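## Task

Carry the tray from the staging bench onto the work bench so that it rests entirely on the bench with nothing sticking out past the edge. Take the tray's sample tube (orange dot on its cap) and set it in the centre hole of an adapter in the centrifuge rotor. Find the water blank (white dot) whose cap shows the same volume in mL as the sample and set it in the centre hole of the adapter directly across from the sample. Every remaining tube from the tray goes into the green rack. Each tube must sit fully down in its hole, and each rotor bucket must end hanging vertically. Any tube reaching the floor is a failure. The tray's bottles must finish upright inside the tray. One or both robots may work. At the end, open the grippers and back the robots away; a toppled or leaning robot is a failure, and nothing may count as placed if only a robot is holding it there.

## Robot and tools

Robots: two identical Hello Robot Stretch 3 units, r1 and r2. Each has a two-wheeled base (0.33 m long, 0.34 m wide, passive omni wheel at the back), a lift carrying one telescoping arm that reaches out to the robot's RIGHT, a wrist with yaw/pitch/roll and a two-finger gripper. The base cannot slide sideways; to move the gripper forward or back you drive the base. Turning on the spot pivots about the point midway between the drive wheels, 0.05 m behind the front edge. Arm retracted and wrist folded, a turn sweeps a 0.28 m radius; an unfolded level wrist reaches beyond that.

Frames: each robot reports in its own base frame (origin on the floor between the drive wheels, x forward, y left, z up). hand_pose is in this frame, at the closing point of the fingertips; with all wrist joints at 0 its x axis is up, y points back toward the mast, z to the rear. Odometry is the base frame at scene start; base_odometry counts wheel turns, so slip looks like travel. Heading is positive leftward, -3.142 to 3.142. The robots do not share a frame: only images, lidar_m, wrist_depth_mm and head_depth_mm reveal where they are relative to each other.

execute_actions: argument actions is a list holding one action object or none (empty list just returns state and images). The action is keyed by "r1" and/or "r2". Under each: "base" with exactly one of translate_m (relative straight drive in metres from the current base position, forward positive, -1 to 1) or rotate_rad (relative turn in radians, left/counter-clockwise positive, -3.2 to 3.2); "joints", a set of absolute targets by name; optional "contact_limits" with arm_m as a motor effort percentage 1 to 100. Joint targets and ranges: lift_m 0 to 1.1 m (arm height); arm_m 0 to 0.52 m (extension); wrist_yaw_rad -1.345 to 4.42 (0 along the arm, positive toward the front, 3.0 folded over the base); wrist_pitch_rad -1.57 to 0.451 (0 level, negative tips down); wrist_roll_rad -2.911 to 2.911 (0 fingers side by side); gripper_m -0.089 to 0.179 (bigger is wider; actual tip gap is 0.007 m smaller near closed, 0.025 m smaller wide open, zero below 0.007); head_pan_rad -3.953 to 1.73 (0 forward, positive left, -1.57 faces along the arm); head_tilt_rad -1.53 to 0.419 (negative down). All motions in an action start at once; one action lasts at most 15 s. An omitted joint or base can still be chasing an earlier target. Bad keys or out-of-range numbers reject the whole call. cameras: list of names such as r1_head_camera, r1_nav_camera, r1_wrist_camera, r2_head_camera, r2_nav_camera, r2_wrist_camera, or "all"; omitted or null means all, [] means none. The pictures line gives the image order.

wait: seconds 0 to 10, commands nothing, returns state and images. zoom_image: camera plus region [x0, y0, x1, y1] in pixels from the top-left of that camera's latest full image, up to 504x504. finished_scene: scene is the number of the scene being closed; irreversible, and it reports success.

Result lines: base_status and joint_status tell how each motion ended: done, off_target (stopped short, may still push), contact_stop, time_out or torque_fault (old target dropped). The arm and lift contact-stop on firm pushes and then go slack until re-commanded; a slack lift may sink under load or be pushed up by closing fingers on a surface. on_its_own covers uncommanded joints; its 'held at' is a target, not a position. motor_effort is percent of maximum, sign toward higher joint values, bracket is peak, with fixed and random errors; positive wheel effort means forward. base_tilt in degrees (forward/right positive, up to ~4 degrees fixed bias). turned_by_wheels and turned_by_imu give turn since last result. lidar_m: 12 distances in metres, 30-degree sectors counter-clockwise from straight ahead (4th left, 7th behind, 10th right), plane 0.17 m high, range 0.15 to 12, '-' for nothing; it misses clear objects, table tops and some thin legs; own parts can block sectors 5, 6, 9, 10. wrist_depth_mm (45 to 1000) and head_depth_mm (280 to 4000) are 7x7 median depth grids from the top left; head grid is in the sideways image orientation.

Speed: base goes up to 0.30 m/s and 1.9 rad/s only with lift_m under 0.30, arm_m under 0.03 and wrist_yaw_rad over 2.54; otherwise 0.10 m/s and 0.63 rad/s.

Gripping: command gripper_m smaller than the object to grasp; release by going at least 0.02 above the touching value. Readings do not prove a hold. Re-squeeze with a different value.

Folding safety: fold or unfold the wrist only with lift_m 0.32 to 0.95, wrist_pitch_rad -0.4, roll near 0; after folding the lift may go to 0.25. With yaw below -0.4 keep pitch at -0.5 or lower.

Avoid: robot-to-robot contact (a hard press ends the run; no state line reports touching); pushing the arm into something rigid with the gripper above about 0.45 m, repeat pushes, or raised contact limits (tipping); driving while holding or pushing something fixed; snagging furniture, especially reversing. If tilted, undo the last move in small steps, free the gripper, and drop lift_m to about 0.2. When carrying together, the two bases can differ by up to 2.5 cm per metre. Wrist servos overloaded for seconds go limp for 10 s. Avoid drops, slips and slams; loose objects may be nudged occasionally. While you think, robots keep their last command; base moves count from the last reported position.

Each tool is called after ">>>" as a command line: name --argument value for each argument, lists and objects as JSON in quotes; but a table of rows of numbers goes row by row, as --pt "numbers of a row", without its own name.

## Session

>>> execute_actions --actions '[]'

Scene clock: 0.00 s.
r1.base_odometry: x=+0.000 y=+0.000 heading=+0.000 (m, m, rad; r1's odometry frame)
r1.turned_by_wheels: +0.000 (rad since the last result)
r1.turned_by_imu: +0.000 (rad since the last result)
r1.base_tilt: forward=-1.6 right=+0.5 (deg)
r1.lidar_m: 4.17 1.06 0.72 0.67 0.68 0.87 1.92 2.73 1.66 3.24 1.59 2.61
r1.head_depth_mm: 1812 2490 - - - 3770 2450 / 1800 2626 - - - 3745 2443 / 1795 2600 - - - 3819 2473 / 1769 2567 - - - 3908 2462 / 1756 2534 - - - 3990 2508 / 1749 2517 - - - - 2545 / 1737 2483 3560 3644 3507 3267 2570
r1.base_status: not commanded
r1.joint_positions: lift_m=+0.378 arm_m=+0.002 wrist_yaw_rad=+3.123 wrist_pitch_rad=-0.445 wrist_roll_rad=+0.001 gripper_m=+0.037 head_pan_rad=-0.012 head_tilt_rad=-0.022
r1.joint_status: not commanded
r1.motor_effort: left_wheel=-1 right_wheel=+0 lift_m=+35 arm_m=+0 wrist_yaw_rad=+1 wrist_pitch_rad=+7 wrist_roll_rad=+0 gripper_m=+0 head_pan_rad=+0 head_tilt_rad=+3 (%)
r1.hand_pose: x=-0.0172 y=+0.0741 z=+0.3848 quat_wxyz=(+0.163, +0.691, +0.150, +0.688) (m; r1's base frame)
r1.wrist_depth_mm: 603 630 - 644 663 694 700 / 660 678 - 715 725 755 773 / 728 755 - 786 825 842 868 / 776 799 795 835 857 887 901 / 677 689 687 696 730 727 730 / 589 581 - 590 611 613 606 / 510 520 - - 523 527 530
r2.base_odometry: x=+0.000 y=+0.000 heading=+0.000 (m, m, rad; r2's odometry frame)
r2.turned_by_wheels: +0.000 (rad since the last result)
r2.turned_by_imu: +0.000 (rad since the last result)
r2.base_tilt: forward=-0.1 right=-2.0 (deg)
r2.lidar_m: 3.49 1.36 0.92 0.85 0.86 1.09 2.39 1.91 1.34 1.93 2.13 1.63
r2.head_depth_mm: 1787 2673 - - 2981 2824 2224 / 1801 2692 - - - 3262 2213 / 1822 2711 - - - 3307 2182 / 1831 2735 - - - 3275 2169 / 1846 2795 - - - 3187 2147 / 1863 2837 - - - 3187 2136 / 1881 2863 3515 3597 3803 3154 2120
r2.base_status: not commanded
r2.joint_positions: lift_m=+0.515 arm_m=+0.000 wrist_yaw_rad=+3.135 wrist_pitch_rad=-0.475 wrist_roll_rad=+0.019 gripper_m=+0.037 head_pan_rad=+0.001 head_tilt_rad=+0.011
r2.joint_status: not commanded
r2.motor_effort: left_wheel=+0 right_wheel=+0 lift_m=+38 arm_m=+0 wrist_yaw_rad=+0 wrist_pitch_rad=+7 wrist_roll_rad=+1 gripper_m=+1 head_pan_rad=+1 head_tilt_rad=+1 (%)
r2.hand_pose: x=-0.0199 y=+0.0717 z=+0.5152 quat_wxyz=(+0.171, +0.694, +0.163, +0.680) (m; r2's base frame)
r2.wrist_depth_mm: 743 755 - 809 871 915 926 / 774 805 - 897 925 949 - / 882 918 - 986 - - - / 924 971 - - - - - / 865 901 884 881 862 883 878 / 755 751 764 786 778 781 748 / 657 648 648 660 648 654 680
pictures: r1_head_camera (sideways: a quarter turn clockwise sets it upright), r1_nav_camera (sideways: a quarter turn counterclockwise sets it upright), r1_wrist_camera, r2_head_camera (sideways: a quarter turn clockwise sets it upright), r2_nav_camera (sideways: a quarter turn counterclockwise sets it upright), r2_wrist_camera
Images, in order (width x height): r1_head_camera 896x504, r1_nav_camera 672x504, r1_wrist_camera 644x364, r2_head_camera 896x504, r2_nav_camera 672x504, r2_wrist_camera 644x364.

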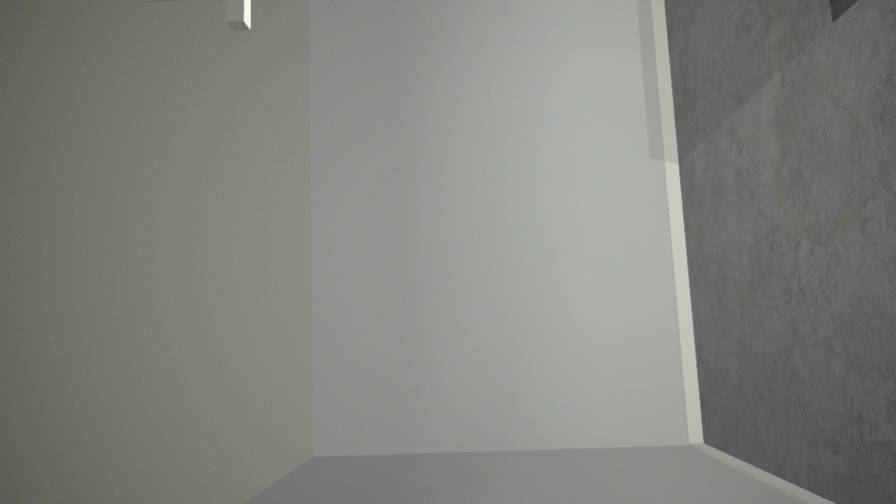

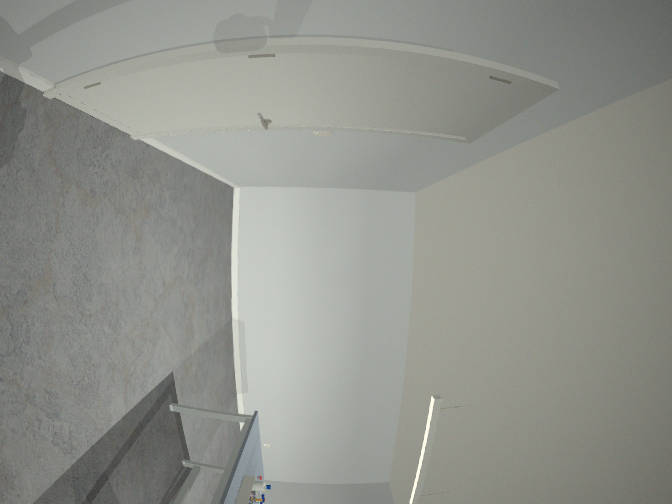

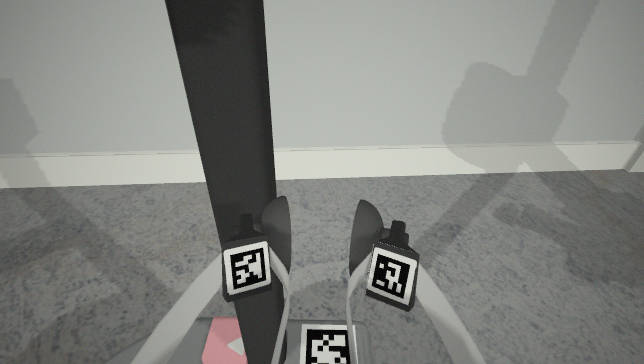

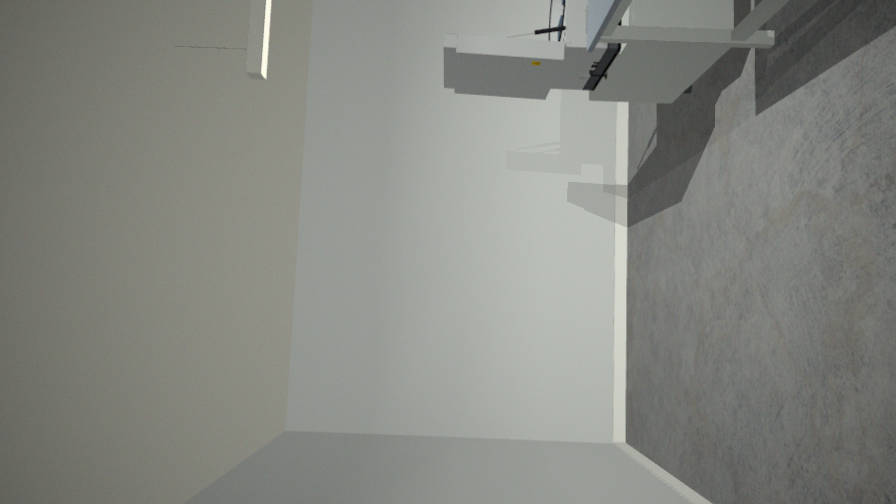

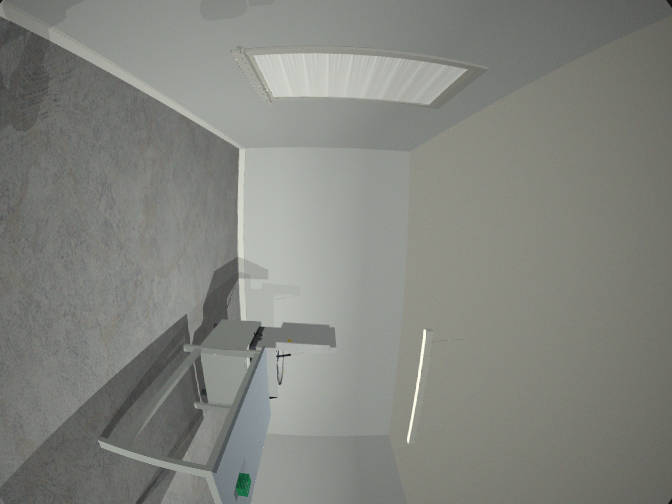

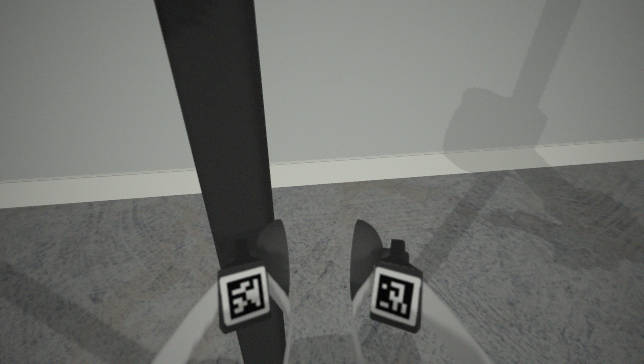

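>>> execute_actions --actions '[{"r1":{"joints":{"head_pan_rad":-1.4,"head_tilt_rad":-0.5}},"r2":{"joints":{"head_pan_rad":-1.2,"head_tilt_rad":-0.5}}}]' --cameras '["r1_head_camera","r1_nav_camera","r2_head_camera","r2_nav_camera"]'

Scene clock: 3.23 s.
r1.base_odometry: x=+0.000 y=+0.000 heading=+0.000 (m, m, rad; r1's odometry frame)
r1.turned_by_wheels: +0.000 (rad since the last result)
r1.turned_by_imu: +0.000 (rad since the last result)
r1.base_tilt: forward=-1.6 right=+0.7 (deg)
r1.lidar_m: 4.18 1.06 0.72 0.67 0.68 0.87 1.92 2.74 1.66 3.25 1.59 2.62
r1.head_depth_mm: 3490 3782 - 3100 2193 1688 1376 / 3511 3763 - 3148 2201 1694 1378 / 3526 3795 - 3163 2213 1689 1380 / 3570 3758 - 3166 2213 1714 1391 / 3533 3828 - 3197 2211 1708 1392 / 3587 3804 - 3256 2238 1717 1391 / 3552 3808 - 3032 2252 1723 1395
r1.base_status: not commanded
r1.joint_positions: lift_m=+0.378 arm_m=+0.002 wrist_yaw_rad=+3.123 wrist_pitch_rad=-0.445 wrist_roll_rad=+0.001 gripper_m=+0.037 head_pan_rad=-1.393 head_tilt_rad=-0.494
r1.joint_status: all done
r1.motor_effort: left_wheel=-1(1) right_wheel=-1(1) lift_m=+35(35) arm_m=+0(1) wrist_yaw_rad=+0(1) wrist_pitch_rad=+7(7) wrist_roll_rad=+1(0) gripper_m=+0(0) head_pan_rad=-2(37) head_tilt_rad=-4(38) (%)
r1.hand_pose: x=-0.0172 y=+0.0741 z=+0.3848 quat_wxyz=(+0.163, +0.691, +0.150, +0.688) (m; r1's base frame)
r1.wrist_depth_mm: 595 626 - 646 669 694 704 / 659 677 - 714 737 769 761 / 733 747 - 794 811 834 880 / 786 796 809 835 883 879 893 / 675 686 698 698 737 710 737 / 586 583 - 600 602 614 622 / 505 523 - - 522 532 532
r2.base_odometry: x=+0.000 y=+0.000 heading=+0.000 (m, m, rad; r2's odometry frame)
r2.turned_by_wheels: +0.000 (rad since the last result)
r2.turned_by_imu: +0.000 (rad since the last result)
r2.base_tilt: forward=-0.1 right=-1.9 (deg)
r2.lidar_m: 3.48 1.36 0.92 0.85 0.86 1.10 2.38 1.91 1.34 1.93 2.14 1.62
r2.head_depth_mm: 3241 3466 3780 2792 2001 1570 1291 / 3310 3560 3791 2788 1999 1571 1283 / 3404 3709 3964 2752 1976 1549 1278 / 3495 3794 - 2721 1987 1544 1277 / 3617 - - 2708 1964 1544 1271 / 3711 - 3903 2526 1959 1538 1271 / 3880 - 2071 2656 1933 1536 1263
r2.base_status: not commanded
r2.joint_positions: lift_m=+0.515 arm_m=+0.000 wrist_yaw_rad=+3.135 wrist_pitch_rad=-0.475 wrist_roll_rad=+0.019 gripper_m=+0.037 head_pan_rad=-1.193 head_tilt_rad=-0.493
r2.joint_status: all done
r2.motor_effort: left_wheel=+0(0) right_wheel=+0(0) lift_m=+38(38) arm_m=+0(0) wrist_yaw_rad=+0(1) wrist_pitch_rad=+7(7) wrist_roll_rad=+1(1) gripper_m=+1(1) head_pan_rad=-2(38) head_tilt_rad=-2(26) (%)
r2.hand_pose: x=-0.0199 y=+0.0717 z=+0.5152 quat_wxyz=(+0.171, +0.694, +0.163, +0.680) (m; r2's base frame)
r2.wrist_depth_mm: 745 758 - 833 828 873 908 / 797 839 - 881 922 975 - / 869 891 - 984 - - - / 939 968 - - - - - / 875 878 881 878 901 915 924 / 755 744 753 782 772 760 779 / 657 652 650 652 635 656 666
pictures: r1_head_camera (sideways: a quarter turn clockwise sets it upright), r1_nav_camera (sideways: a quarter turn counterclockwise sets it upright), r2_head_camera (sideways: a quarter turn clockwise sets it upright), r2_nav_camera (sideways: a quarter turn counterclockwise sets it upright)
camera_calibration (this result's frames):
r1_head_camera: T_world_to_cam=[[-0.0319106, 0.426988, -0.903694, 1.19792], [0.991885, 0.124856, 0.0239688, -0.0385538], [0.123066, -0.895596, -0.427507, 0.515121], [0, 0, 0, 1]] pos_world=[0.0130732, -0.0453433, 1.3037]
r1_nav_camera: T_world_to_cam=[[0.109916, -0.439565, 0.89146, -1.1247], [-0.972768, -0.231713, 0.00568698, 0.0457802], [0.204063, -0.867809, -0.453064, 0.540094], [0, 0, 0, 1]] pos_world=[0.0579425, -0.0150719, 1.24706]
r2_head_camera: T_world_to_cam=[[-0.212211, 0.41975, -0.882483, 1.16726], [0.915481, 0.401295, -0.0292713, 0.0390673], [0.341849, -0.814108, -0.469433, 0.56444], [0, 0, 0, 1]] pos_world=[0.0189857, -0.0461185, 1.29619]
r2_nav_camera: T_world_to_cam=[[0.173673, -0.393295, 0.90286, -1.13202], [-0.937677, -0.346249, 0.0295411, 0.0281005], [0.300996, -0.851722, -0.428918, 0.525883], [0, 0, 0, 1]] pos_world=[0.0646624, 0.0124174, 1.24679]
Images, in order (width x height): r1_head_camera 896x504, r1_nav_camera 672x504, r2_head_camera 896x504, r2_nav_camera 672x504.

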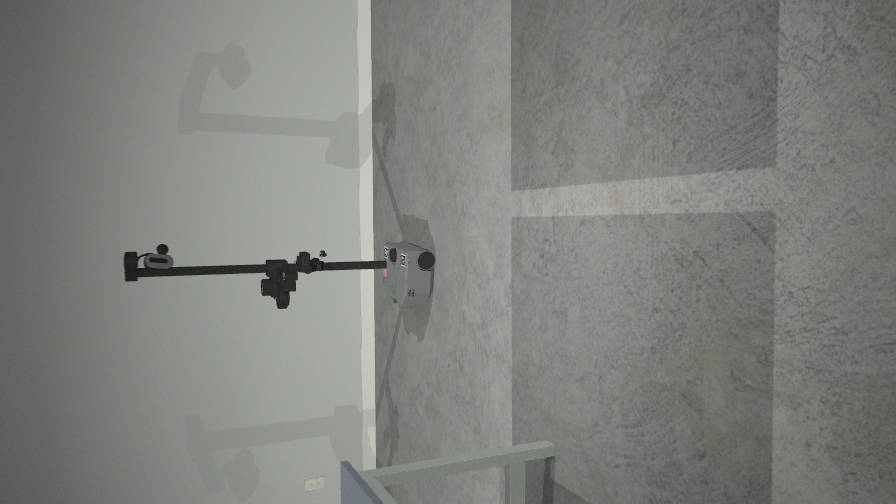

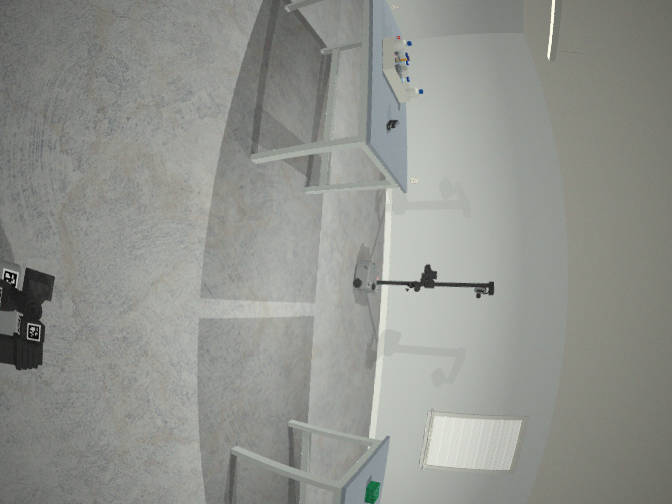

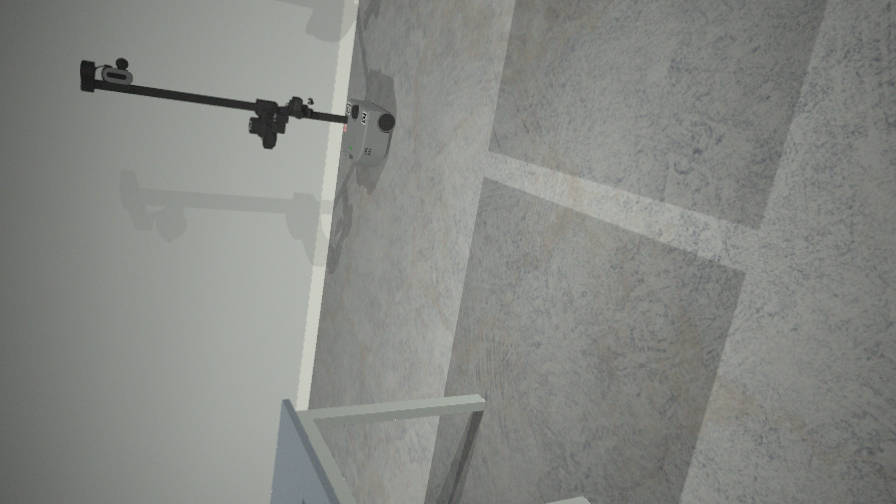

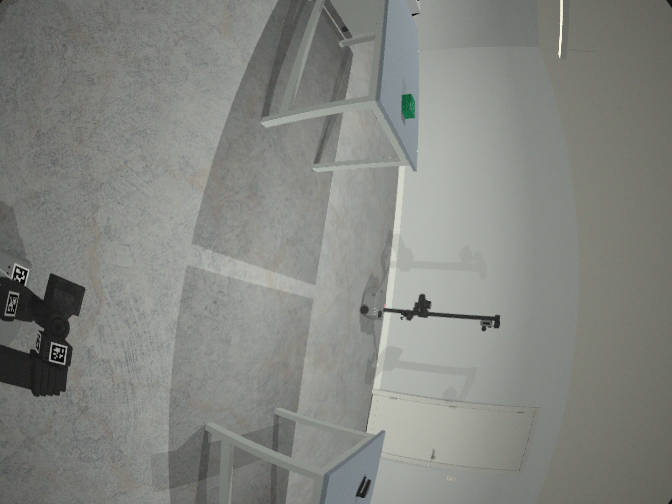

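>>> execute_actions --actions '[{"r1":{"base":{"translate_m":1.0},"joints":{"head_pan_rad":-1.1,"head_tilt_rad":-0.4}},"r2":{"base":{"translate_m":1.0},"joints":{"head_pan_rad":-0.9,"head_tilt_rad":-0.4}}}]' --cameras '["r1_head_camera","r1_nav_camera","r2_head_camera","r2_nav_camera"]'

Scene clock: 17.57 s.
r1.base_odometry: x=+1.000 y=+0.000 heading=+0.000 (m, m, rad; r1's odometry frame)
r1.turned_by_wheels: +0.000 (rad since the last result)
r1.turned_by_imu: +0.002 (rad since the last result)
r1.base_tilt: forward=-1.7 right=+0.5 (deg)
r1.lidar_m: 3.32 1.21 0.80 0.74 0.78 1.00 2.22 2.32 2.73 1.28 1.96 1.77
r1.head_depth_mm: 3389 3530 3756 1552 2069 1848 1471 / 3477 3590 3852 1606 2193 1851 1481 / 3569 3763 - 1593 2264 1867 1482 / 3691 3932 - 1539 2327 1867 1481 / 3823 - - 1581 2417 1879 1496 / 3953 - - 1813 2433 1899 1493 / - - - 1835 2598 1898 1512
r1.base_status: done
r1.joint_positions: lift_m=+0.378 arm_m=+0.002 wrist_yaw_rad=+3.123 wrist_pitch_rad=-0.445 wrist_roll_rad=+0.001 gripper_m=+0.037 head_pan_rad=-1.107 head_tilt_rad=-0.409
r1.joint_status: all done
r1.motor_effort: left_wheel=-1(3) right_wheel=+0(2) lift_m=+36(35) arm_m=+0(1) wrist_yaw_rad=+0(1) wrist_pitch_rad=+7(7) wrist_roll_rad=+0(1) gripper_m=-1(0) head_pan_rad=+3(22) head_tilt_rad=+6(19) (%)
r1.hand_pose: x=-0.0172 y=+0.0741 z=+0.3848 quat_wxyz=(+0.163, +0.691, +0.150, +0.688) (m; r1's base frame)
r1.wrist_depth_mm: 692 709 - 718 754 758 769 / 760 773 - 806 814 846 863 / 823 843 - 907 914 966 979 / 833 823 835 857 868 870 896 / 674 679 683 697 732 722 737 / 585 591 - 601 605 618 617 / 505 524 - - 528 535 534
r2.base_odometry: x=+1.000 y=+0.000 heading=+0.000 (m, m, rad; r2's odometry frame)
r2.turned_by_wheels: +0.000 (rad since the last result)
r2.turned_by_imu: -0.001 (rad since the last result)
r2.base_tilt: forward=-0.1 right=-2.0 (deg)
r2.lidar_m: 3.59 1.54 1.03 0.96 0.97 1.23 2.67 1.94 2.36 1.08 1.10 1.39
r2.head_depth_mm: 3277 3497 3722 1375 1967 1593 1351 / 3500 3773 3907 1356 2150 1699 1366 / 3724 3945 - 1435 2227 1574 1355 / 3922 - - 1526 2192 1612 1353 / - - - 1638 2197 1673 1341 / - - - 2450 2169 1655 1336 / 3969 - 2310 2132 2041 1638 1339
r2.base_status: done
r2.joint_positions: lift_m=+0.515 arm_m=+0.000 wrist_yaw_rad=+3.135 wrist_pitch_rad=-0.475 wrist_roll_rad=+0.019 gripper_m=+0.037 head_pan_rad=-0.907 head_tilt_rad=-0.408
r2.joint_status: all done
r2.motor_effort: left_wheel=+0(7) right_wheel=-1(2) lift_m=+38(38) arm_m=+0(0) wrist_yaw_rad=+0(1) wrist_pitch_rad=+7(7) wrist_roll_rad=+1(1) gripper_m=+0(1) head_pan_rad=+3(21) head_tilt_rad=+3(13) (%)
r2.hand_pose: x=-0.0199 y=+0.0717 z=+0.5152 quat_wxyz=(+0.171, +0.694, +0.163, +0.680) (m; r2's base frame)
r2.wrist_depth_mm: 813 846 - 898 950 - - / 880 938 - - - - - / 987 - - - - - - / - - - - - - - / 878 909 883 898 908 893 913 / 748 758 774 763 796 794 753 / 646 663 652 670 650 679 653
pictures: r1_head_camera (sideways: a quarter turn clockwise sets it upright), r1_nav_camera (sideways: a quarter turn counterclockwise sets it upright), r2_head_camera (sideways: a quarter turn clockwise sets it upright), r2_nav_camera (sideways: a quarter turn counterclockwise sets it upright)
camera_calibration (this result's frames):
r1_head_camera: T_world_to_cam=[[-0.115985, 0.330854, -0.936527, 1.24128], [0.915545, 0.401214, 0.0283538, -0.0437999], [0.385129, -0.854144, -0.349447, 0.41194], [0, 0, 0, 1]] pos_world=[0.0254204, -0.0412537, 1.30769]
r1_nav_camera: T_world_to_cam=[[0.194795, -0.32179, 0.926556, -1.17101], [-0.868397, -0.495761, 0.0103921, 0.0390172], [0.456006, -0.806643, -0.376013, 0.438292], [0, 0, 0, 1]] pos_world=[0.0621253, -0.00393014, 1.2494]
r2_head_camera: T_world_to_cam=[[-0.274758, 0.282732, -0.919005, 1.21528], [0.76697, 0.640878, -0.0321374, 0.043708], [0.579884, -0.713679, -0.392933, 0.463441], [0, 0, 0, 1]] pos_world=[0.0316442, -0.0408627, 1.30036]
r2_nav_camera: T_world_to_cam=[[0.229351, -0.266953, 0.936021, -1.17563], [-0.803656, -0.594464, 0.0273765, 0.0300978], [0.549122, -0.758517, -0.350879, 0.422814], [0, 0, 0, 1]] pos_world=[0.0616439, 0.024765, 1.24795]
Images, in order (width x height): r1_head_camera 896x504, r1_nav_camera 672x504, r2_head_camera 896x504, r2_nav_camera 672x504.

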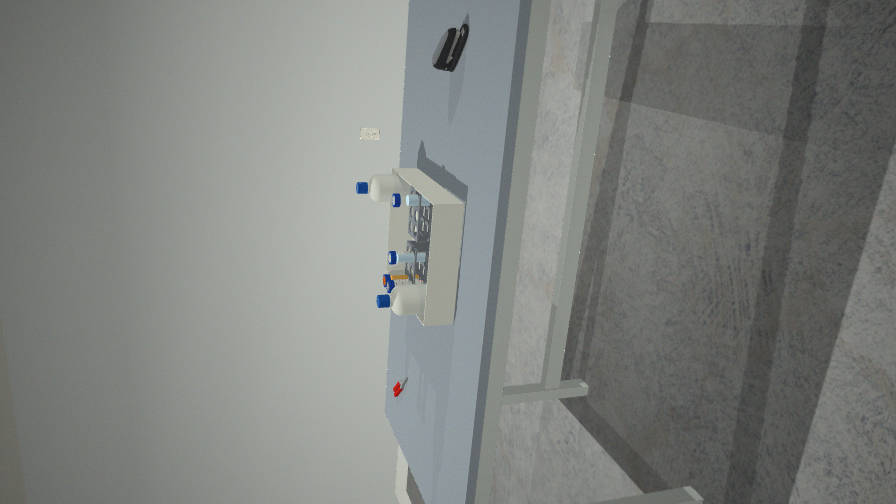

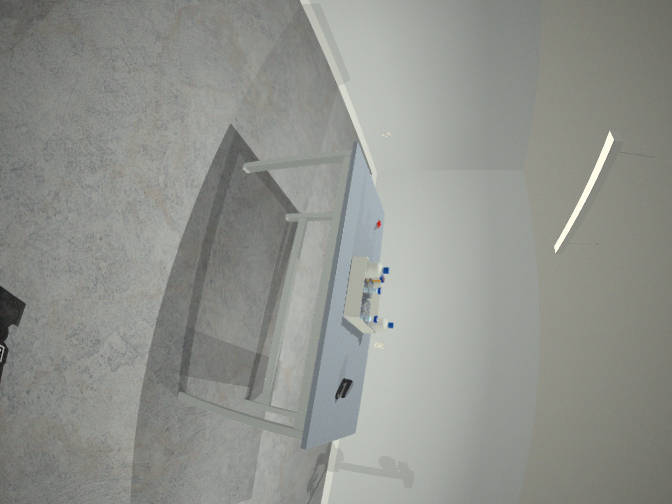

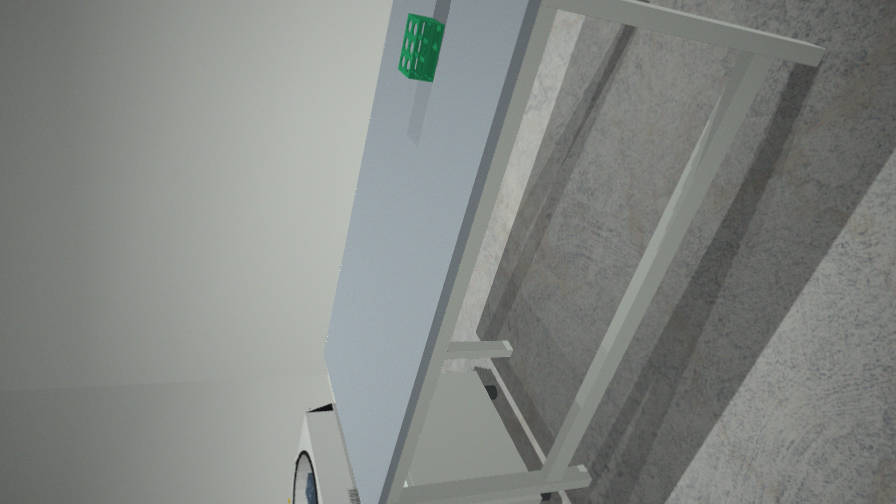

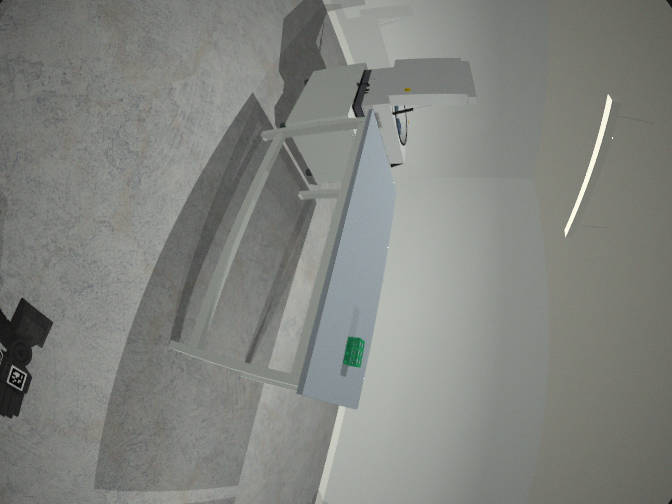

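>>> execute_actions --actions '[{"r1":{"base":{"rotate_rad":-0.9},"joints":{"lift_m":0.27,"wrist_pitch_rad":-0.4}},"r2":{"base":{"rotate_rad":0.387},"joints":{"lift_m":0.27,"wrist_pitch_rad":-0.4}}}]' --cameras '[]'

>>> execute_actions --actions '[{"r1":{"base":{"translate_m":1.0}},"r2":{"base":{"translate_m":-1.0}}}]' --cameras '[]'

>>> execute_actions --actions '[{"r1":{"base":{"rotate_rad":0.97},"joints":{"lift_m":0.9}},"r2":{"base":{"translate_m":-1.0}}}]' --cameras '[]'

>>> execute_actions --actions '[{"r1":{"joints":{"lift_m":0.94,"head_pan_rad":-1.57,"head_tilt_rad":-0.8}},"r2":{"base":{"translate_m":-0.54}}}]' --cameras '[]'

>>> execute_actions --actions '[{"r2":{"base":{"rotate_rad":-0.287},"joints":{"lift_m":0.94,"head_pan_rad":-1.57,"head_tilt_rad":-0.8}}}]' --cameras '["r1_head_camera","r2_head_camera"]'

Scene clock: 40.37 s.
r1.base_odometry: x=+1.000 y=+0.000 heading=-0.900 (m, m, rad; r1's odometry frame)
r1.turned_by_wheels: -0.900 (rad since the last result)
r1.turned_by_imu: -0.908 (rad since the last result)
r1.base_tilt: forward=-1.8 right=+0.6 (deg)
r1.lidar_m: 1.77 3.41 2.52 1.02 0.77 0.74 0.81 1.15 3.70 2.33 3.52 1.28
r1.head_depth_mm: - - - 3847 2517 1840 1471 / - - - 3562 2538 1853 1474 / - - - 3857 2535 1872 1492 / - - - 3541 2534 1880 1484 / 3898 - - 3716 2557 1885 1490 / 3707 3887 - - 2585 1909 1499 / 3476 3704 3904 3971 2567 1837 1471
r1.base_status: done
r1.joint_positions: lift_m=+0.270 arm_m=+0.002 wrist_yaw_rad=+3.123 wrist_pitch_rad=-0.418 wrist_roll_rad=+0.001 gripper_m=+0.037 head_pan_rad=-1.107 head_tilt_rad=-0.408
r1.joint_status: all done
r1.motor_effort: left_wheel=+1(7) right_wheel=-2(5) lift_m=+29(28) arm_m=+0(0) wrist_yaw_rad=+0(1) wrist_pitch_rad=+9(10) wrist_roll_rad=+0(0) gripper_m=+0(0) head_pan_rad=+3(3) head_tilt_rad=+6(6) (%)
r1.hand_pose: x=-0.0172 y=+0.0776 z=+0.2829 quat_wxyz=(+0.153, +0.693, +0.141, +0.690) (m; r1's base frame)
r1.wrist_depth_mm: 586 697 - - - - - / 604 743 - - - - - / 648 786 - 910 919 936 971 / 650 679 - 703 716 725 740 / 558 561 560 577 599 584 596 / 471 504 - - 495 496 497 / - - - - 426 431 434
r2.base_odometry: x=+1.000 y=+0.000 heading=+0.387 (m, m, rad; r2's odometry frame)
r2.turned_by_wheels: +0.387 (rad since the last result)
r2.turned_by_imu: +0.383 (rad since the last result)
r2.base_tilt: forward=-0.1 right=-2.0 (deg)
r2.lidar_m: 1.88 1.10 0.96 0.96 1.12 1.97 2.14 1.95 3.78 1.08 1.26 2.36
r2.head_depth_mm: - - - 1467 2259 1591 1367 / - - - 1693 2240 1643 1364 / - - 2530 2516 2222 1694 1356 / 3811 - 2268 2262 2118 1672 1359 / 3596 2165 2320 2596 2194 1666 1344 / 3363 3568 3834 3146 2202 1665 1339 / 3159 3400 3606 3170 2160 1650 1329
r2.base_status: done
r2.joint_positions: lift_m=+0.270 arm_m=+0.000 wrist_yaw_rad=+3.135 wrist_pitch_rad=-0.421 wrist_roll_rad=+0.019 gripper_m=+0.037 head_pan_rad=-0.907 head_tilt_rad=-0.408
r2.joint_status: all done
r2.motor_effort: left_wheel=-4(10) right_wheel=+2(5) lift_m=+30(31) arm_m=+0(0) wrist_yaw_rad=+0(0) wrist_pitch_rad=+12(12) wrist_roll_rad=+1(1) gripper_m=+0(1) head_pan_rad=+4(3) head_tilt_rad=+4(3) (%)
r2.hand_pose: x=-0.0199 y=+0.0790 z=+0.2822 quat_wxyz=(+0.152, +0.698, +0.144, +0.685) (m; r2's base frame)
r2.wrist_depth_mm: - - - 928 886 828 780 / - - - - 933 879 818 / 975 924 - 997 977 932 882 / 729 744 - 729 760 758 745 / 588 584 592 594 586 601 615 / 493 507 - 507 519 495 508 / 436 - - - 419 429 433
pictures: none
No camera images: the call's "cameras" was empty. Leave "cameras" out to get every camera's image.

Scene clock: 45.30 s.
r1.base_odometry: x=+1.622 y=-0.783 heading=-0.900 (m, m, rad; r1's odometry frame)
r1.turned_by_wheels: +0.000 (rad since the last result)
r1.turned_by_imu: +0.003 (rad since the last result)
r1.base_tilt: forward=-1.7 right=+0.7 (deg)
r1.lidar_m: 1.14 0.81 2.78 2.18 1.65 1.60 1.68 2.41 2.52 0.83 1.10 1.08
r1.head_depth_mm: - - - 3809 2479 772 1427 / 3718 3968 - 3907 1046 773 1358 / 3449 3671 3946 3880 1056 775 655 / 3285 3408 3659 3406 1055 780 620 / 3122 3265 3433 3535 1065 785 620 / 2914 3093 3186 3417 1074 786 625 / 2761 2882 3011 3201 1074 761 625
r1.base_status: done
r1.joint_positions: lift_m=+0.270 arm_m=+0.002 wrist_yaw_rad=+3.123 wrist_pitch_rad=-0.418 wrist_roll_rad=+0.001 gripper_m=+0.037 head_pan_rad=-1.107 head_tilt_rad=-0.408
r1.joint_status: not commanded
r1.motor_effort: left_wheel=+1(9) right_wheel=-2(3) lift_m=+29(29) arm_m=-1(0) wrist_yaw_rad=+1(1) wrist_pitch_rad=+9(9) wrist_roll_rad=+0(0) gripper_m=-1(0) head_pan_rad=+4(3) head_tilt_rad=+4(6) (%)
r1.hand_pose: x=-0.0172 y=+0.0777 z=+0.2829 quat_wxyz=(+0.153, +0.693, +0.141, +0.690) (m; r1's base frame)
r1.wrist_depth_mm: - - - - - - - / - - - - - - - / 859 883 - 904 937 939 935 / 677 685 - 710 710 727 727 / 552 567 548 577 595 597 592 / 472 502 - - 491 499 497 / - - - - 423 428 428
r2.base_odometry: x=+0.074 y=-0.377 heading=+0.387 (m, m, rad; r2's odometry frame)
r2.turned_by_wheels: +0.000 (rad since the last result)
r2.turned_by_imu: +0.000 (rad since the last result)
r2.base_tilt: forward=-0.1 right=-2.1 (deg)
r2.lidar_m: 2.41 1.41 1.23 1.23 1.43 2.53 1.60 1.04 1.59 3.52 1.35 1.67
r2.head_depth_mm: 3749 3964 - 2960 2243 1700 1372 / - - - 2741 2131 1695 1365 / - - - 1687 2227 1690 1364 / - - 2508 1539 1818 1663 1351 / - - 2442 2836 2106 1670 1346 / - - 2852 2966 2177 1658 1342 / - 2813 2970 2946 2160 1653 1336
r2.base_status: done
r2.joint_positions: lift_m=+0.270 arm_m=+0.000 wrist_yaw_rad=+3.135 wrist_pitch_rad=-0.421 wrist_roll_rad=+0.019 gripper_m=+0.037 head_pan_rad=-0.907 head_tilt_rad=-0.408
r2.joint_status: not commanded
r2.motor_effort: left_wheel=-4(17) right_wheel=+2(4) lift_m=+31(31) arm_m=+0(1) wrist_yaw_rad=+0(0) wrist_pitch_rad=+12(12) wrist_roll_rad=+1(1) gripper_m=+1(1) head_pan_rad=+4(3) head_tilt_rad=+5(2) (%)
r2.hand_pose: x=-0.0199 y=+0.0790 z=+0.2823 quat_wxyz=(+0.151, +0.698, +0.144, +0.685) (m; r2's base frame)
r2.wrist_depth_mm: - - - - - - - / - - - - - - - / 973 924 - 984 - - - / 729 725 - 738 755 743 757 / 591 582 - 600 606 596 609 / 490 503 - 519 514 507 503 / 434 - - - 415 433 433
pictures: none
No camera images: the call's "cameras" was empty. Leave "cameras" out to get every camera's image.

Scene clock: 51.87 s.
r1.base_odometry: x=+1.622 y=-0.783 heading=+0.070 (m, m, rad; r1's odometry frame)
r1.turned_by_wheels: +0.970 (rad since the last result)
r1.turned_by_imu: +0.977 (rad since the last result)
r1.base_tilt: forward=-1.7 right=+0.6 (deg)
r1.lidar_m: 2.78 2.34 1.68 1.59 1.64 2.24 2.53 0.83 1.12 1.08 1.11 0.81
r1.head_depth_mm: 2652 2781 2980 3151 975 657 613 / 2765 2912 3113 3252 1048 663 615 / 2868 3051 3228 3429 1051 775 616 / 2981 3174 3351 3557 1059 779 619 / 3104 3302 3564 3696 1065 786 621 / 3277 3470 3772 3773 1069 788 643 / 3352 3644 3856 3793 1076 789 688
r1.base_status: done
r1.joint_positions: lift_m=+0.900 arm_m=+0.002 wrist_yaw_rad=+3.123 wrist_pitch_rad=-0.417 wrist_roll_rad=+0.001 gripper_m=+0.037 head_pan_rad=-1.107 head_tilt_rad=-0.408
r1.joint_status: all done
r1.motor_effort: left_wheel=-2(7) right_wheel=+1(4) lift_m=+41(43) arm_m=-1(1) wrist_yaw_rad=+0(1) wrist_pitch_rad=+9(9) wrist_roll_rad=+0(0) gripper_m=+0(0) head_pan_rad=+3(3) head_tilt_rad=+6(6) (%)
r1.hand_pose: x=-0.0172 y=+0.0777 z=+0.9125 quat_wxyz=(+0.153, +0.693, +0.140, +0.690) (m; r1's base frame)
r1.wrist_depth_mm: - - - - - - - / - - - - - - - / - - - - - - - / - - - - - - - / - - - - - - - / - - - - - - - / - - - - - - -
r2.base_odometry: x=-0.852 y=-0.754 heading=+0.387 (m, m, rad; r2's odometry frame)
r2.turned_by_wheels: +0.000 (rad since the last result)
r2.turned_by_imu: +0.000 (rad since the last result)
r2.base_tilt: forward=-0.1 right=-2.0 (deg)
r2.lidar_m: 2.94 1.72 1.50 1.50 1.75 3.09 1.06 0.62 0.54 0.54 2.35 2.10
r2.head_depth_mm: 3485 3677 3834 3341 2249 1544 753 / 3800 - - 3273 2243 1705 1365 / - - - 3276 2225 1686 1358 / - - - 3241 2233 1674 1348 / - - - 2997 2206 1670 1349 / - - 2716 3169 2163 1659 1341 / - - 2668 2775 2163 1653 1338
r2.base_status: done
r2.joint_positions: lift_m=+0.270 arm_m=+0.000 wrist_yaw_rad=+3.135 wrist_pitch_rad=-0.420 wrist_roll_rad=+0.019 gripper_m=+0.037 head_pan_rad=-0.907 head_tilt_rad=-0.408
r2.joint_status: not commanded
r2.motor_effort: left_wheel=-4(17) right_wheel=+1(4) lift_m=+31(31) arm_m=+0(0) wrist_yaw_rad=-1(1) wrist_pitch_rad=+12(12) wrist_roll_rad=+1(1) gripper_m=+1(1) head_pan_rad=+3(4) head_tilt_rad=+2(4) (%)
r2.hand_pose: x=-0.0199 y=+0.0790 z=+0.2823 quat_wxyz=(+0.151, +0.698, +0.144, +0.685) (m; r2's base frame)
r2.wrist_depth_mm: - - - - - - - / - - - - - - - / 919 962 - 994 - - - / 718 757 - 747 755 759 768 / 592 579 - 604 609 605 609 / 490 506 - 513 515 505 510 / 432 - - - 415 430 429
pictures: none
No camera images: the call's "cameras" was empty. Leave "cameras" out to get every camera's image.

Scene clock: 55.23 s.
r1.base_odometry: x=+1.622 y=-0.783 heading=+0.070 (m, m, rad; r1's odometry frame)
r1.turned_by_wheels: +0.000 (rad since the last result)
r1.turned_by_imu: +0.000 (rad since the last result)
r1.base_tilt: forward=-1.8 right=+0.6 (deg)
r1.lidar_m: 2.78 2.34 1.68 1.59 1.64 2.24 2.52 0.82 1.13 1.08 1.12 0.81
r1.head_depth_mm: 2789 3115 1020 822 - - 1175 / 2805 3112 1024 796 - - 1171 / 2772 3033 916 753 701 - - / 2765 3056 981 747 688 - 1153 / 2722 3058 991 731 690 - 1154 / 2618 3006 988 725 673 - 1151 / 2741 3025 1032 802 654 1334 1176
r1.base_status: not commanded
r1.joint_positions: lift_m=+0.940 arm_m=+0.002 wrist_yaw_rad=+3.123 wrist_pitch_rad=-0.417 wrist_roll_rad=+0.001 gripper_m=+0.037 head_pan_rad=-1.563 head_tilt_rad=-0.790
r1.joint_status: all done
r1.motor_effort: left_wheel=-2(2) right_wheel=+1(1) lift_m=+41(43) arm_m=+0(0) wrist_yaw_rad=+0(0) wrist_pitch_rad=+9(9) wrist_roll_rad=+0(0) gripper_m=+0(1) head_pan_rad=-3(28) head_tilt_rad=-7(39) (%)
r1.hand_pose: x=-0.0172 y=+0.0777 z=+0.9526 quat_wxyz=(+0.153, +0.693, +0.140, +0.690) (m; r1's base frame)
r1.wrist_depth_mm: - - - - - - - / - - - - - - - / - - - - - - - / - - - - - - - / - - - - - - - / - - - - - - - / - - - - - - -
r2.base_odometry: x=-1.353 y=-0.958 heading=+0.387 (m, m, rad; r2's odometry frame)
r2.turned_by_wheels: +0.000 (rad since the last result)
r2.turned_by_imu: +0.000 (rad since the last result)
r2.base_tilt: forward=+0.0 right=-2.0 (deg)
r2.lidar_m: 3.21 1.89 1.64 1.65 1.92 2.69 2.69 0.45 0.39 0.39 0.46 0.82
r2.head_depth_mm: 3350 3463 3684 3331 927 702 566 / 3704 3864 - 3358 922 700 595 / - - - 3265 914 693 1319 / - - - 3254 908 1527 1356 / - - - 3175 948 1516 1243 / - - - 2981 2087 1657 1349 / - - 3920 3184 2165 1654 1339
r2.base_status: done
r2.joint_positions: lift_m=+0.270 arm_m=+0.000 wrist_yaw_rad=+3.135 wrist_pitch_rad=-0.420 wrist_roll_rad=+0.019 gripper_m=+0.037 head_pan_rad=-0.907 head_tilt_rad=-0.408
r2.joint_status: not commanded
r2.motor_effort: left_wheel=-3(18) right_wheel=+1(3) lift_m=+31(31) arm_m=+0(1) wrist_yaw_rad=+0(0) wrist_pitch_rad=+12(12) wrist_roll_rad=+1(0) gripper_m=+1(0) head_pan_rad=+3(3) head_tilt_rad=+3(2) (%)
r2.hand_pose: x=-0.0199 y=+0.0790 z=+0.2823 quat_wxyz=(+0.151, +0.698, +0.144, +0.685) (m; r2's base frame)
r2.wrist_depth_mm: - - - - - - - / - - - - - - - / 969 967 - 995 - - - / 732 727 - 746 744 752 754 / 579 594 - 590 600 605 614 / 491 507 - 515 521 498 504 / 436 - - - 417 440 432
pictures: none
No camera images: the call's "cameras" was empty. Leave "cameras" out to get every camera's image.

Scene clock: 62.17 s.
r1.base_odometry: x=+1.622 y=-0.783 heading=+0.070 (m, m, rad; r1's odometry frame)
r1.turned_by_wheels: +0.000 (rad since the last result)
r1.turned_by_imu: -0.001 (rad since the last result)
r1.base_tilt: forward=-1.5 right=+0.8 (deg)
r1.lidar_m: 2.78 2.34 1.68 1.59 1.65 2.24 2.53 0.83 1.13 1.08 1.11 0.81
r1.head_depth_mm: 2780 3125 1022 823 - - 1171 / 2805 3103 1021 796 - - 1173 / 2770 3017 912 751 700 - - / 2778 3042 980 746 690 - 1151 / 2604 3013 987 730 690 - 1154 / 2709 3029 985 724 673 - 1158 / 2733 2997 1030 799 656 1329 1184
r1.base_status: not commanded
r1.joint_positions: lift_m=+0.940 arm_m=+0.002 wrist_yaw_rad=+3.123 wrist_pitch_rad=-0.417 wrist_roll_rad=+0.001 gripper_m=+0.037 head_pan_rad=-1.563 head_tilt_rad=-0.790
r1.joint_status: not commanded
r1.motor_effort: left_wheel=-2(2) right_wheel=+1(1) lift_m=+41(40) arm_m=-1(0) wrist_yaw_rad=+0(1) wrist_pitch_rad=+9(9) wrist_roll_rad=+1(0) gripper_m=+0(2) head_pan_rad=-2(3) head_tilt_rad=-8(7) (%)
r1.hand_pose: x=-0.0172 y=+0.0777 z=+0.9526 quat_wxyz=(+0.153, +0.693, +0.140, +0.690) (m; r1's base frame)
r1.wrist_depth_mm: - - - - - - - / - - - - - - - / - - - - - - - / - - - - - - - / - - - - - - - / - - - - - - - / - - - - - - -
r2.base_odometry: x=-1.353 y=-0.958 heading=+0.100 (m, m, rad; r2's odometry frame)
r2.turned_by_wheels: -0.287 (rad since the last result)
r2.turned_by_imu: -0.283 (rad since the last result)
r2.base_tilt: forward=-0.1 right=-2.0 (deg)
r2.lidar_m: 2.58 2.35 1.71 1.65 1.70 2.31 2.69 0.57 0.41 0.39 0.41 0.55
r2.head_depth_mm: 2729 2928 924 - - 1257 1110 / 2705 2934 919 755 - 1272 1143 / 2718 2929 884 730 - - - / 2736 2937 836 710 - 1061 - / 2669 2863 840 700 - 1056 1127 / 2775 2972 681 702 633 1256 1116 / 2745 2908 896 704 630 1274 1120
r2.base_status: done
r2.joint_positions: lift_m=+0.940 arm_m=+0.000 wrist_yaw_rad=+3.135 wrist_pitch_rad=-0.420 wrist_roll_rad=+0.019 gripper_m=+0.037 head_pan_rad=-1.563 head_tilt_rad=-0.790
r2.joint_status: all done
r2.motor_effort: left_wheel=+4(13) right_wheel=-2(6) lift_m=+46(45) arm_m=-1(1) wrist_yaw_rad=+0(0) wrist_pitch_rad=+12(12) wrist_roll_rad=+0(0) gripper_m=+1(1) head_pan_rad=-2(30) head_tilt_rad=-3(23) (%)
r2.hand_pose: x=-0.0199 y=+0.0791 z=+0.9519 quat_wxyz=(+0.151, +0.698, +0.144, +0.685) (m; r2's base frame)
r2.wrist_depth_mm: - - - - - - - / - - - - - - - / - - - - - - - / - - - - - - - / - - - - - - - / - - - - - - - / - - - - - - -
pictures: r1_head_camera (sideways: a quarter turn clockwise sets it upright), r2_head_camera (sideways: a quarter turn clockwise sets it upright)
camera_calibration (this result's frames):
r1_head_camera: T_world_to_cam=[[0.0388352, 0.671455, -0.740027, 0.984095], [0.998747, -0.0494766, 0.00752027, -0.0171754], [-0.0315645, -0.739392, -0.672535, 0.834851], [0, 0, 0, 1]] pos_world=[0.00528803, -0.0443433, 1.28985]
r2_head_camera: T_world_to_cam=[[-0.0478623, 0.705852, -0.70674, 0.937146], [0.998594, 0.049963, -0.0177273, 0.0235222], [0.022798, -0.706595, -0.707251, 0.87577], [0, 0, 0, 1]] pos_world=[0.00139912, -0.0438474, 1.28213]
Images, in order (width x height): r1_head_camera 896x504, r2_head_camera 896x504.

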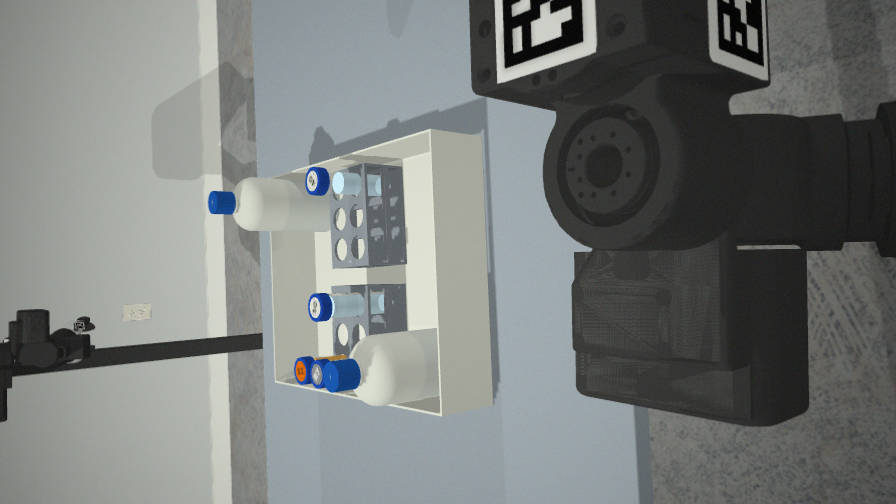

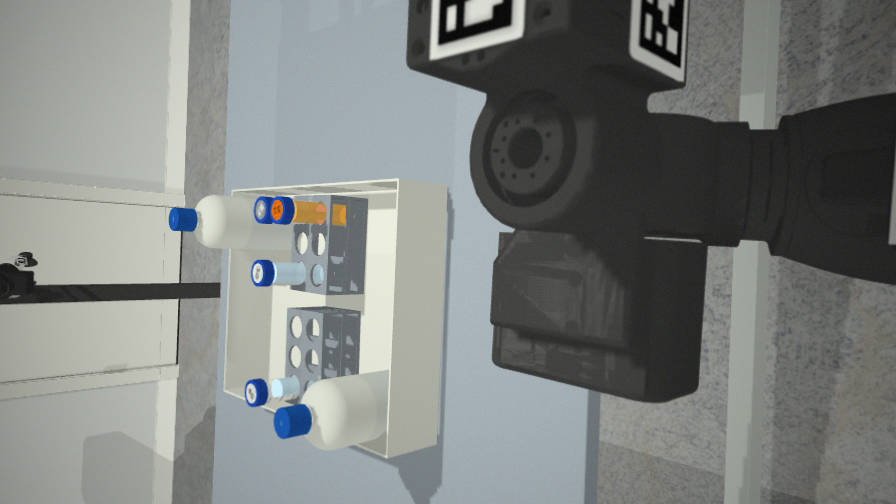

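>>> zoom_image --camera "r1_head_camera" --region '[260,140,460,420]'

>>> zoom_image --camera "r2_head_camera" --region '[200,170,400,450]'

>>> execute_actions --actions '[{"r1":{"joints":{"wrist_yaw_rad":1.57}},"r2":{"joints":{"wrist_yaw_rad":1.57}}}]' --cameras '[]'

>>> execute_actions --actions '[{"r1":{"joints":{"lift_m":1.1,"wrist_pitch_rad":-1.57,"gripper_m":0.07}},"r2":{"joints":{"lift_m":1.1,"wrist_pitch_rad":-1.57,"gripper_m":0.07}}}]' --cameras '["r1_head_camera","r2_head_camera"]'

Region (260, 140, 460, 420) of r1_head_camera's 896x504 image, scaled by 1.800, with more detail than that image has; it fills the left 360 columns of this view, and the rest is white.

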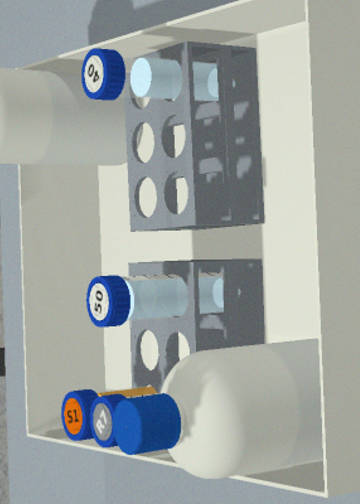

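Region (200, 170, 400, 450) of r2_head_camera's 896x504 image, scaled by 1.800, with more detail than that image has; it fills the left 360 columns of this view, and the rest is white.

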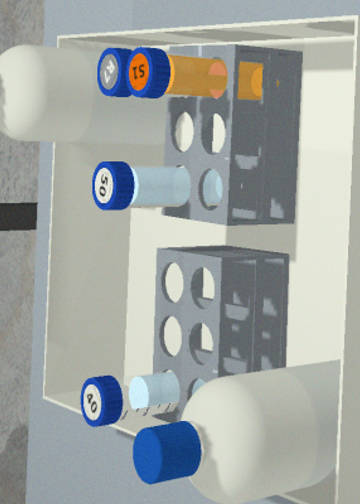

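Scene clock: 68.27 s.
r1.base_odometry: x=+1.622 y=-0.783 heading=+0.070 (m, m, rad; r1's odometry frame)
r1.turned_by_wheels: +0.000 (rad since the last result)
r1.turned_by_imu: -0.001 (rad since the last result)
r1.base_tilt: forward=-1.8 right=+0.6 (deg)
r1.lidar_m: 2.78 2.33 1.68 1.59 1.64 2.25 2.53 0.83 1.13 1.08 1.11 0.81
r1.head_depth_mm: 2810 3109 1021 823 - - 1175 / 2785 3099 1024 796 - - 1135 / 2791 3019 910 753 - - 1130 / 2695 3069 981 745 654 1416 - / 1409 2976 989 730 654 1408 - / 2722 3007 986 723 657 1413 - / 2689 2995 1030 800 655 - -
r1.base_status: not commanded
r1.joint_positions: lift_m=+0.940 arm_m=+0.002 wrist_yaw_rad=+1.573 wrist_pitch_rad=-0.417 wrist_roll_rad=+0.001 gripper_m=+0.037 head_pan_rad=-1.563 head_tilt_rad=-0.790
r1.joint_status: all done
r1.motor_effort: left_wheel=-2(3) right_wheel=+1(2) lift_m=+41(41) arm_m=+0(1) wrist_yaw_rad=-2(3) wrist_pitch_rad=+9(9) wrist_roll_rad=+0(0) gripper_m=+0(0) head_pan_rad=-2(3) head_tilt_rad=-8(7) (%)
r1.hand_pose: x=+0.2031 y=-0.1463 z=+0.9526 quat_wxyz=(+0.592, +0.593, -0.385, +0.386) (m; r1's base frame)
r1.wrist_depth_mm: - - - - - - - / - - - - - - - / - - - - - 727 - / - - - - - 559 563 / - - - - - 473 463 / - - - - - - 388 / - - - - - - 334
r2.base_odometry: x=-1.353 y=-0.958 heading=+0.100 (m, m, rad; r2's odometry frame)
r2.turned_by_wheels: +0.000 (rad since the last result)
r2.turned_by_imu: +0.000 (rad since the last result)
r2.base_tilt: forward=+0.0 right=-2.0 (deg)
r2.lidar_m: 2.59 2.35 1.71 1.64 1.70 2.32 2.69 0.56 0.41 0.39 0.41 0.55
r2.head_depth_mm: 2715 2945 924 - - 1257 1117 / 2708 2929 921 778 - 1067 1132 / 2691 2906 885 744 - - 1127 / 2715 2927 837 707 629 - 1124 / 2659 2897 842 698 627 - 1109 / 2772 2976 681 703 633 - 1105 / 2751 2942 893 707 638 - 1103
r2.base_status: not commanded
r2.joint_positions: lift_m=+0.940 arm_m=+0.000 wrist_yaw_rad=+1.572 wrist_pitch_rad=-0.420 wrist_roll_rad=+0.019 gripper_m=+0.037 head_pan_rad=-1.563 head_tilt_rad=-0.790
r2.joint_status: all done
r2.motor_effort: left_wheel=+3(4) right_wheel=-2(2) lift_m=+46(46) arm_m=-1(0) wrist_yaw_rad=-1(1) wrist_pitch_rad=+12(12) wrist_roll_rad=+0(1) gripper_m=+1(1) head_pan_rad=-3(3) head_tilt_rad=-4(5) (%)
r2.hand_pose: x=+0.2027 y=-0.1449 z=+0.9519 quat_wxyz=(+0.590, +0.597, -0.390, +0.379) (m; r2's base frame)
r2.wrist_depth_mm: - - - - - - - / - - - - - - - / - - - - - 777 786 / - - - - 847 576 600 / - - - - - 468 465 / - - - - - 399 387 / - - - - - 352 332
pictures: none
No camera images: the call's "cameras" was empty. Leave "cameras" out to get every camera's image.

Scene clock: 70.53 s.
r1.base_odometry: x=+1.622 y=-0.783 heading=+0.070 (m, m, rad; r1's odometry frame)
r1.turned_by_wheels: +0.000 (rad since the last result)
r1.turned_by_imu: +0.000 (rad since the last result)
r1.base_tilt: forward=-1.6 right=+0.5 (deg)
r1.lidar_m: 2.78 2.33 1.68 1.59 1.63 2.24 2.53 0.83 1.12 1.08 1.11 0.81
r1.head_depth_mm: - - - - - - 1164 / - - - - - - 1176 / - - - 733 - 1351 1171 / 2773 3058 995 750 - 1313 1174 / 2667 3012 987 721 - 1298 1173 / 2717 3014 987 720 - 1299 1176 / 2728 3023 1034 801 666 1331 1179
r1.base_status: not commanded
r1.joint_positions: lift_m=+1.099 arm_m=+0.002 wrist_yaw_rad=+1.573 wrist_pitch_rad=-1.566 wrist_roll_rad=+0.001 gripper_m=+0.070 head_pan_rad=-1.563 head_tilt_rad=-0.790
r1.joint_status: all done
r1.motor_effort: left_wheel=-3(3) right_wheel=+1(1) lift_m=+41(42) arm_m=+0(0) wrist_yaw_rad=-2(2) wrist_pitch_rad=-2(8) wrist_roll_rad=+0(0) gripper_m=+0(81) head_pan_rad=-3(3) head_tilt_rad=-6(6) (%)
r1.hand_pose: x=-0.0442 y=-0.1470 z=+0.9814 quat_wxyz=(+0.707, +0.707, -0.001, +0.002) (m; r1's base frame)
r1.wrist_depth_mm: - - - - - - 348 / - - - - - - 357 / - - - - - - 369 / - - - - - - 381 / - - - - - - 391 / - - - - - - 403 / - - - - - 421 419
r2.base_odometry: x=-1.353 y=-0.958 heading=+0.100 (m, m, rad; r2's odometry frame)
r2.turned_by_wheels: +0.000 (rad since the last result)
r2.turned_by_imu: +0.000 (rad since the last result)
r2.base_tilt: forward=-0.1 right=-2.0 (deg)
r2.lidar_m: 2.58 2.35 1.71 1.64 1.70 2.32 2.69 0.56 0.41 0.39 0.41 0.55
r2.head_depth_mm: - - - - - 1268 1110 / - - - - - - 1092 / 2678 - 828 774 638 1262 1149 / 2732 2936 838 - - 1285 1126 / 2689 2859 839 - - 1283 1125 / 2738 2957 681 702 1391 1280 1121 / 2763 2936 897 703 631 1281 1124
r2.base_status: not commanded
r2.joint_positions: lift_m=+1.097 arm_m=+0.000 wrist_yaw_rad=+1.572 wrist_pitch_rad=-1.551 wrist_roll_rad=+0.019 gripper_m=+0.070 head_pan_rad=-1.563 head_tilt_rad=-0.790
r2.joint_status: all done
joint sent to its limit — the command would take r2.lift_m past its upper limit and r2.wrist_pitch_rad past its lower limit, so those joints were sent only as far as their limits.
r2.motor_effort: left_wheel=+3(3) right_wheel=-2(3) lift_m=+46(48) arm_m=+0(1) wrist_yaw_rad=-2(2) wrist_pitch_rad=-4(11) wrist_roll_rad=+0(1) gripper_m=+1(80) head_pan_rad=-2(2) head_tilt_rad=-4(3) (%)
r2.hand_pose: x=-0.0405 y=-0.1453 z=+0.9790 quat_wxyz=(+0.707, +0.707, -0.013, +0.000) (m; r2's base frame)
r2.wrist_depth_mm: - - - - - 364 365 / - - - - - 368 372 / - - - - - 379 377 / - - - - - 384 387 / - - - - - 402 393 / - - - - - 399 403 / - - - - - 412 407
pictures: r1_head_camera (sideways: a quarter turn clockwise sets it upright), r2_head_camera (sideways: a quarter turn clockwise sets it upright)
camera_calibration (this result's frames):
r1_head_camera: T_world_to_cam=[[0.038884, 0.671491, -0.739992, 0.984049], [0.998743, -0.0495501, 0.00751727, -0.0171715], [-0.0316189, -0.739354, -0.672574, 0.834901], [0, 0, 0, 1]] pos_world=[0.00528478, -0.0443426, 1.28985]
r2_head_camera: T_world_to_cam=[[-0.0478613, 0.705852, -0.70674, 0.937146], [0.998594, 0.0499615, -0.0177273, 0.0235222], [0.022797, -0.706595, -0.707251, 0.87577], [0, 0, 0, 1]] pos_world=[0.00139906, -0.0438474, 1.28213]
Images, in order (width x height): r1_head_camera 896x504, r2_head_camera 896x504.

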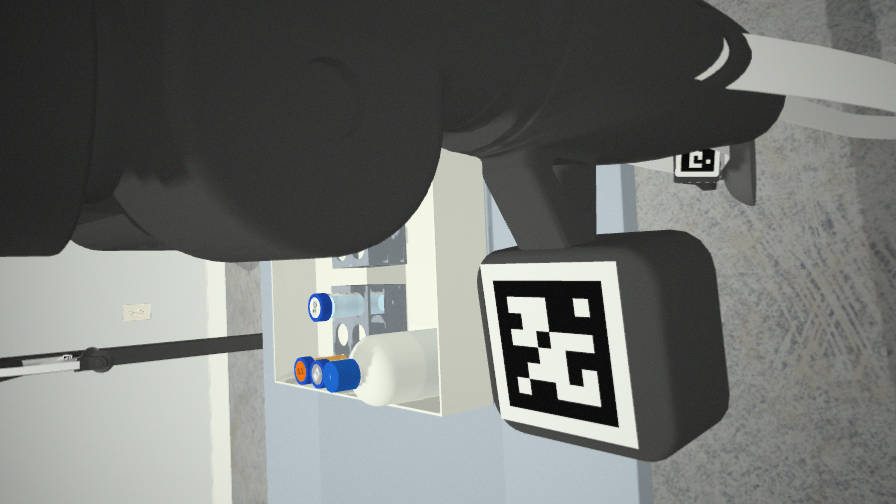

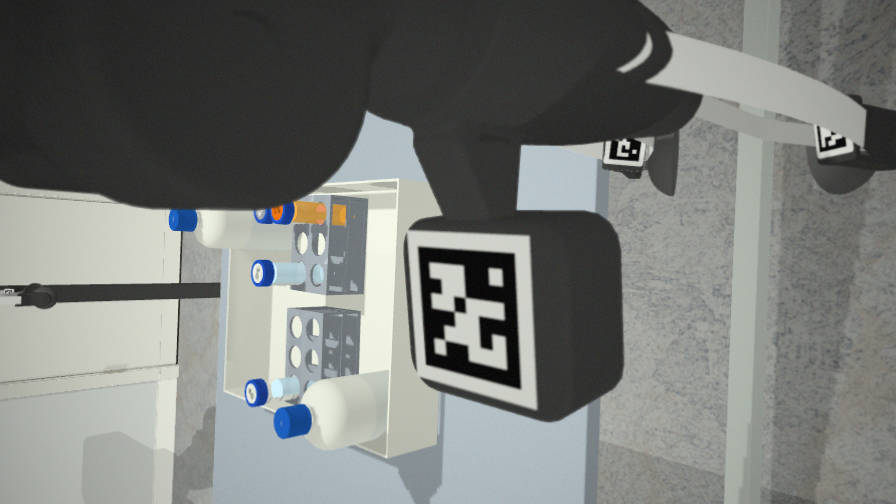

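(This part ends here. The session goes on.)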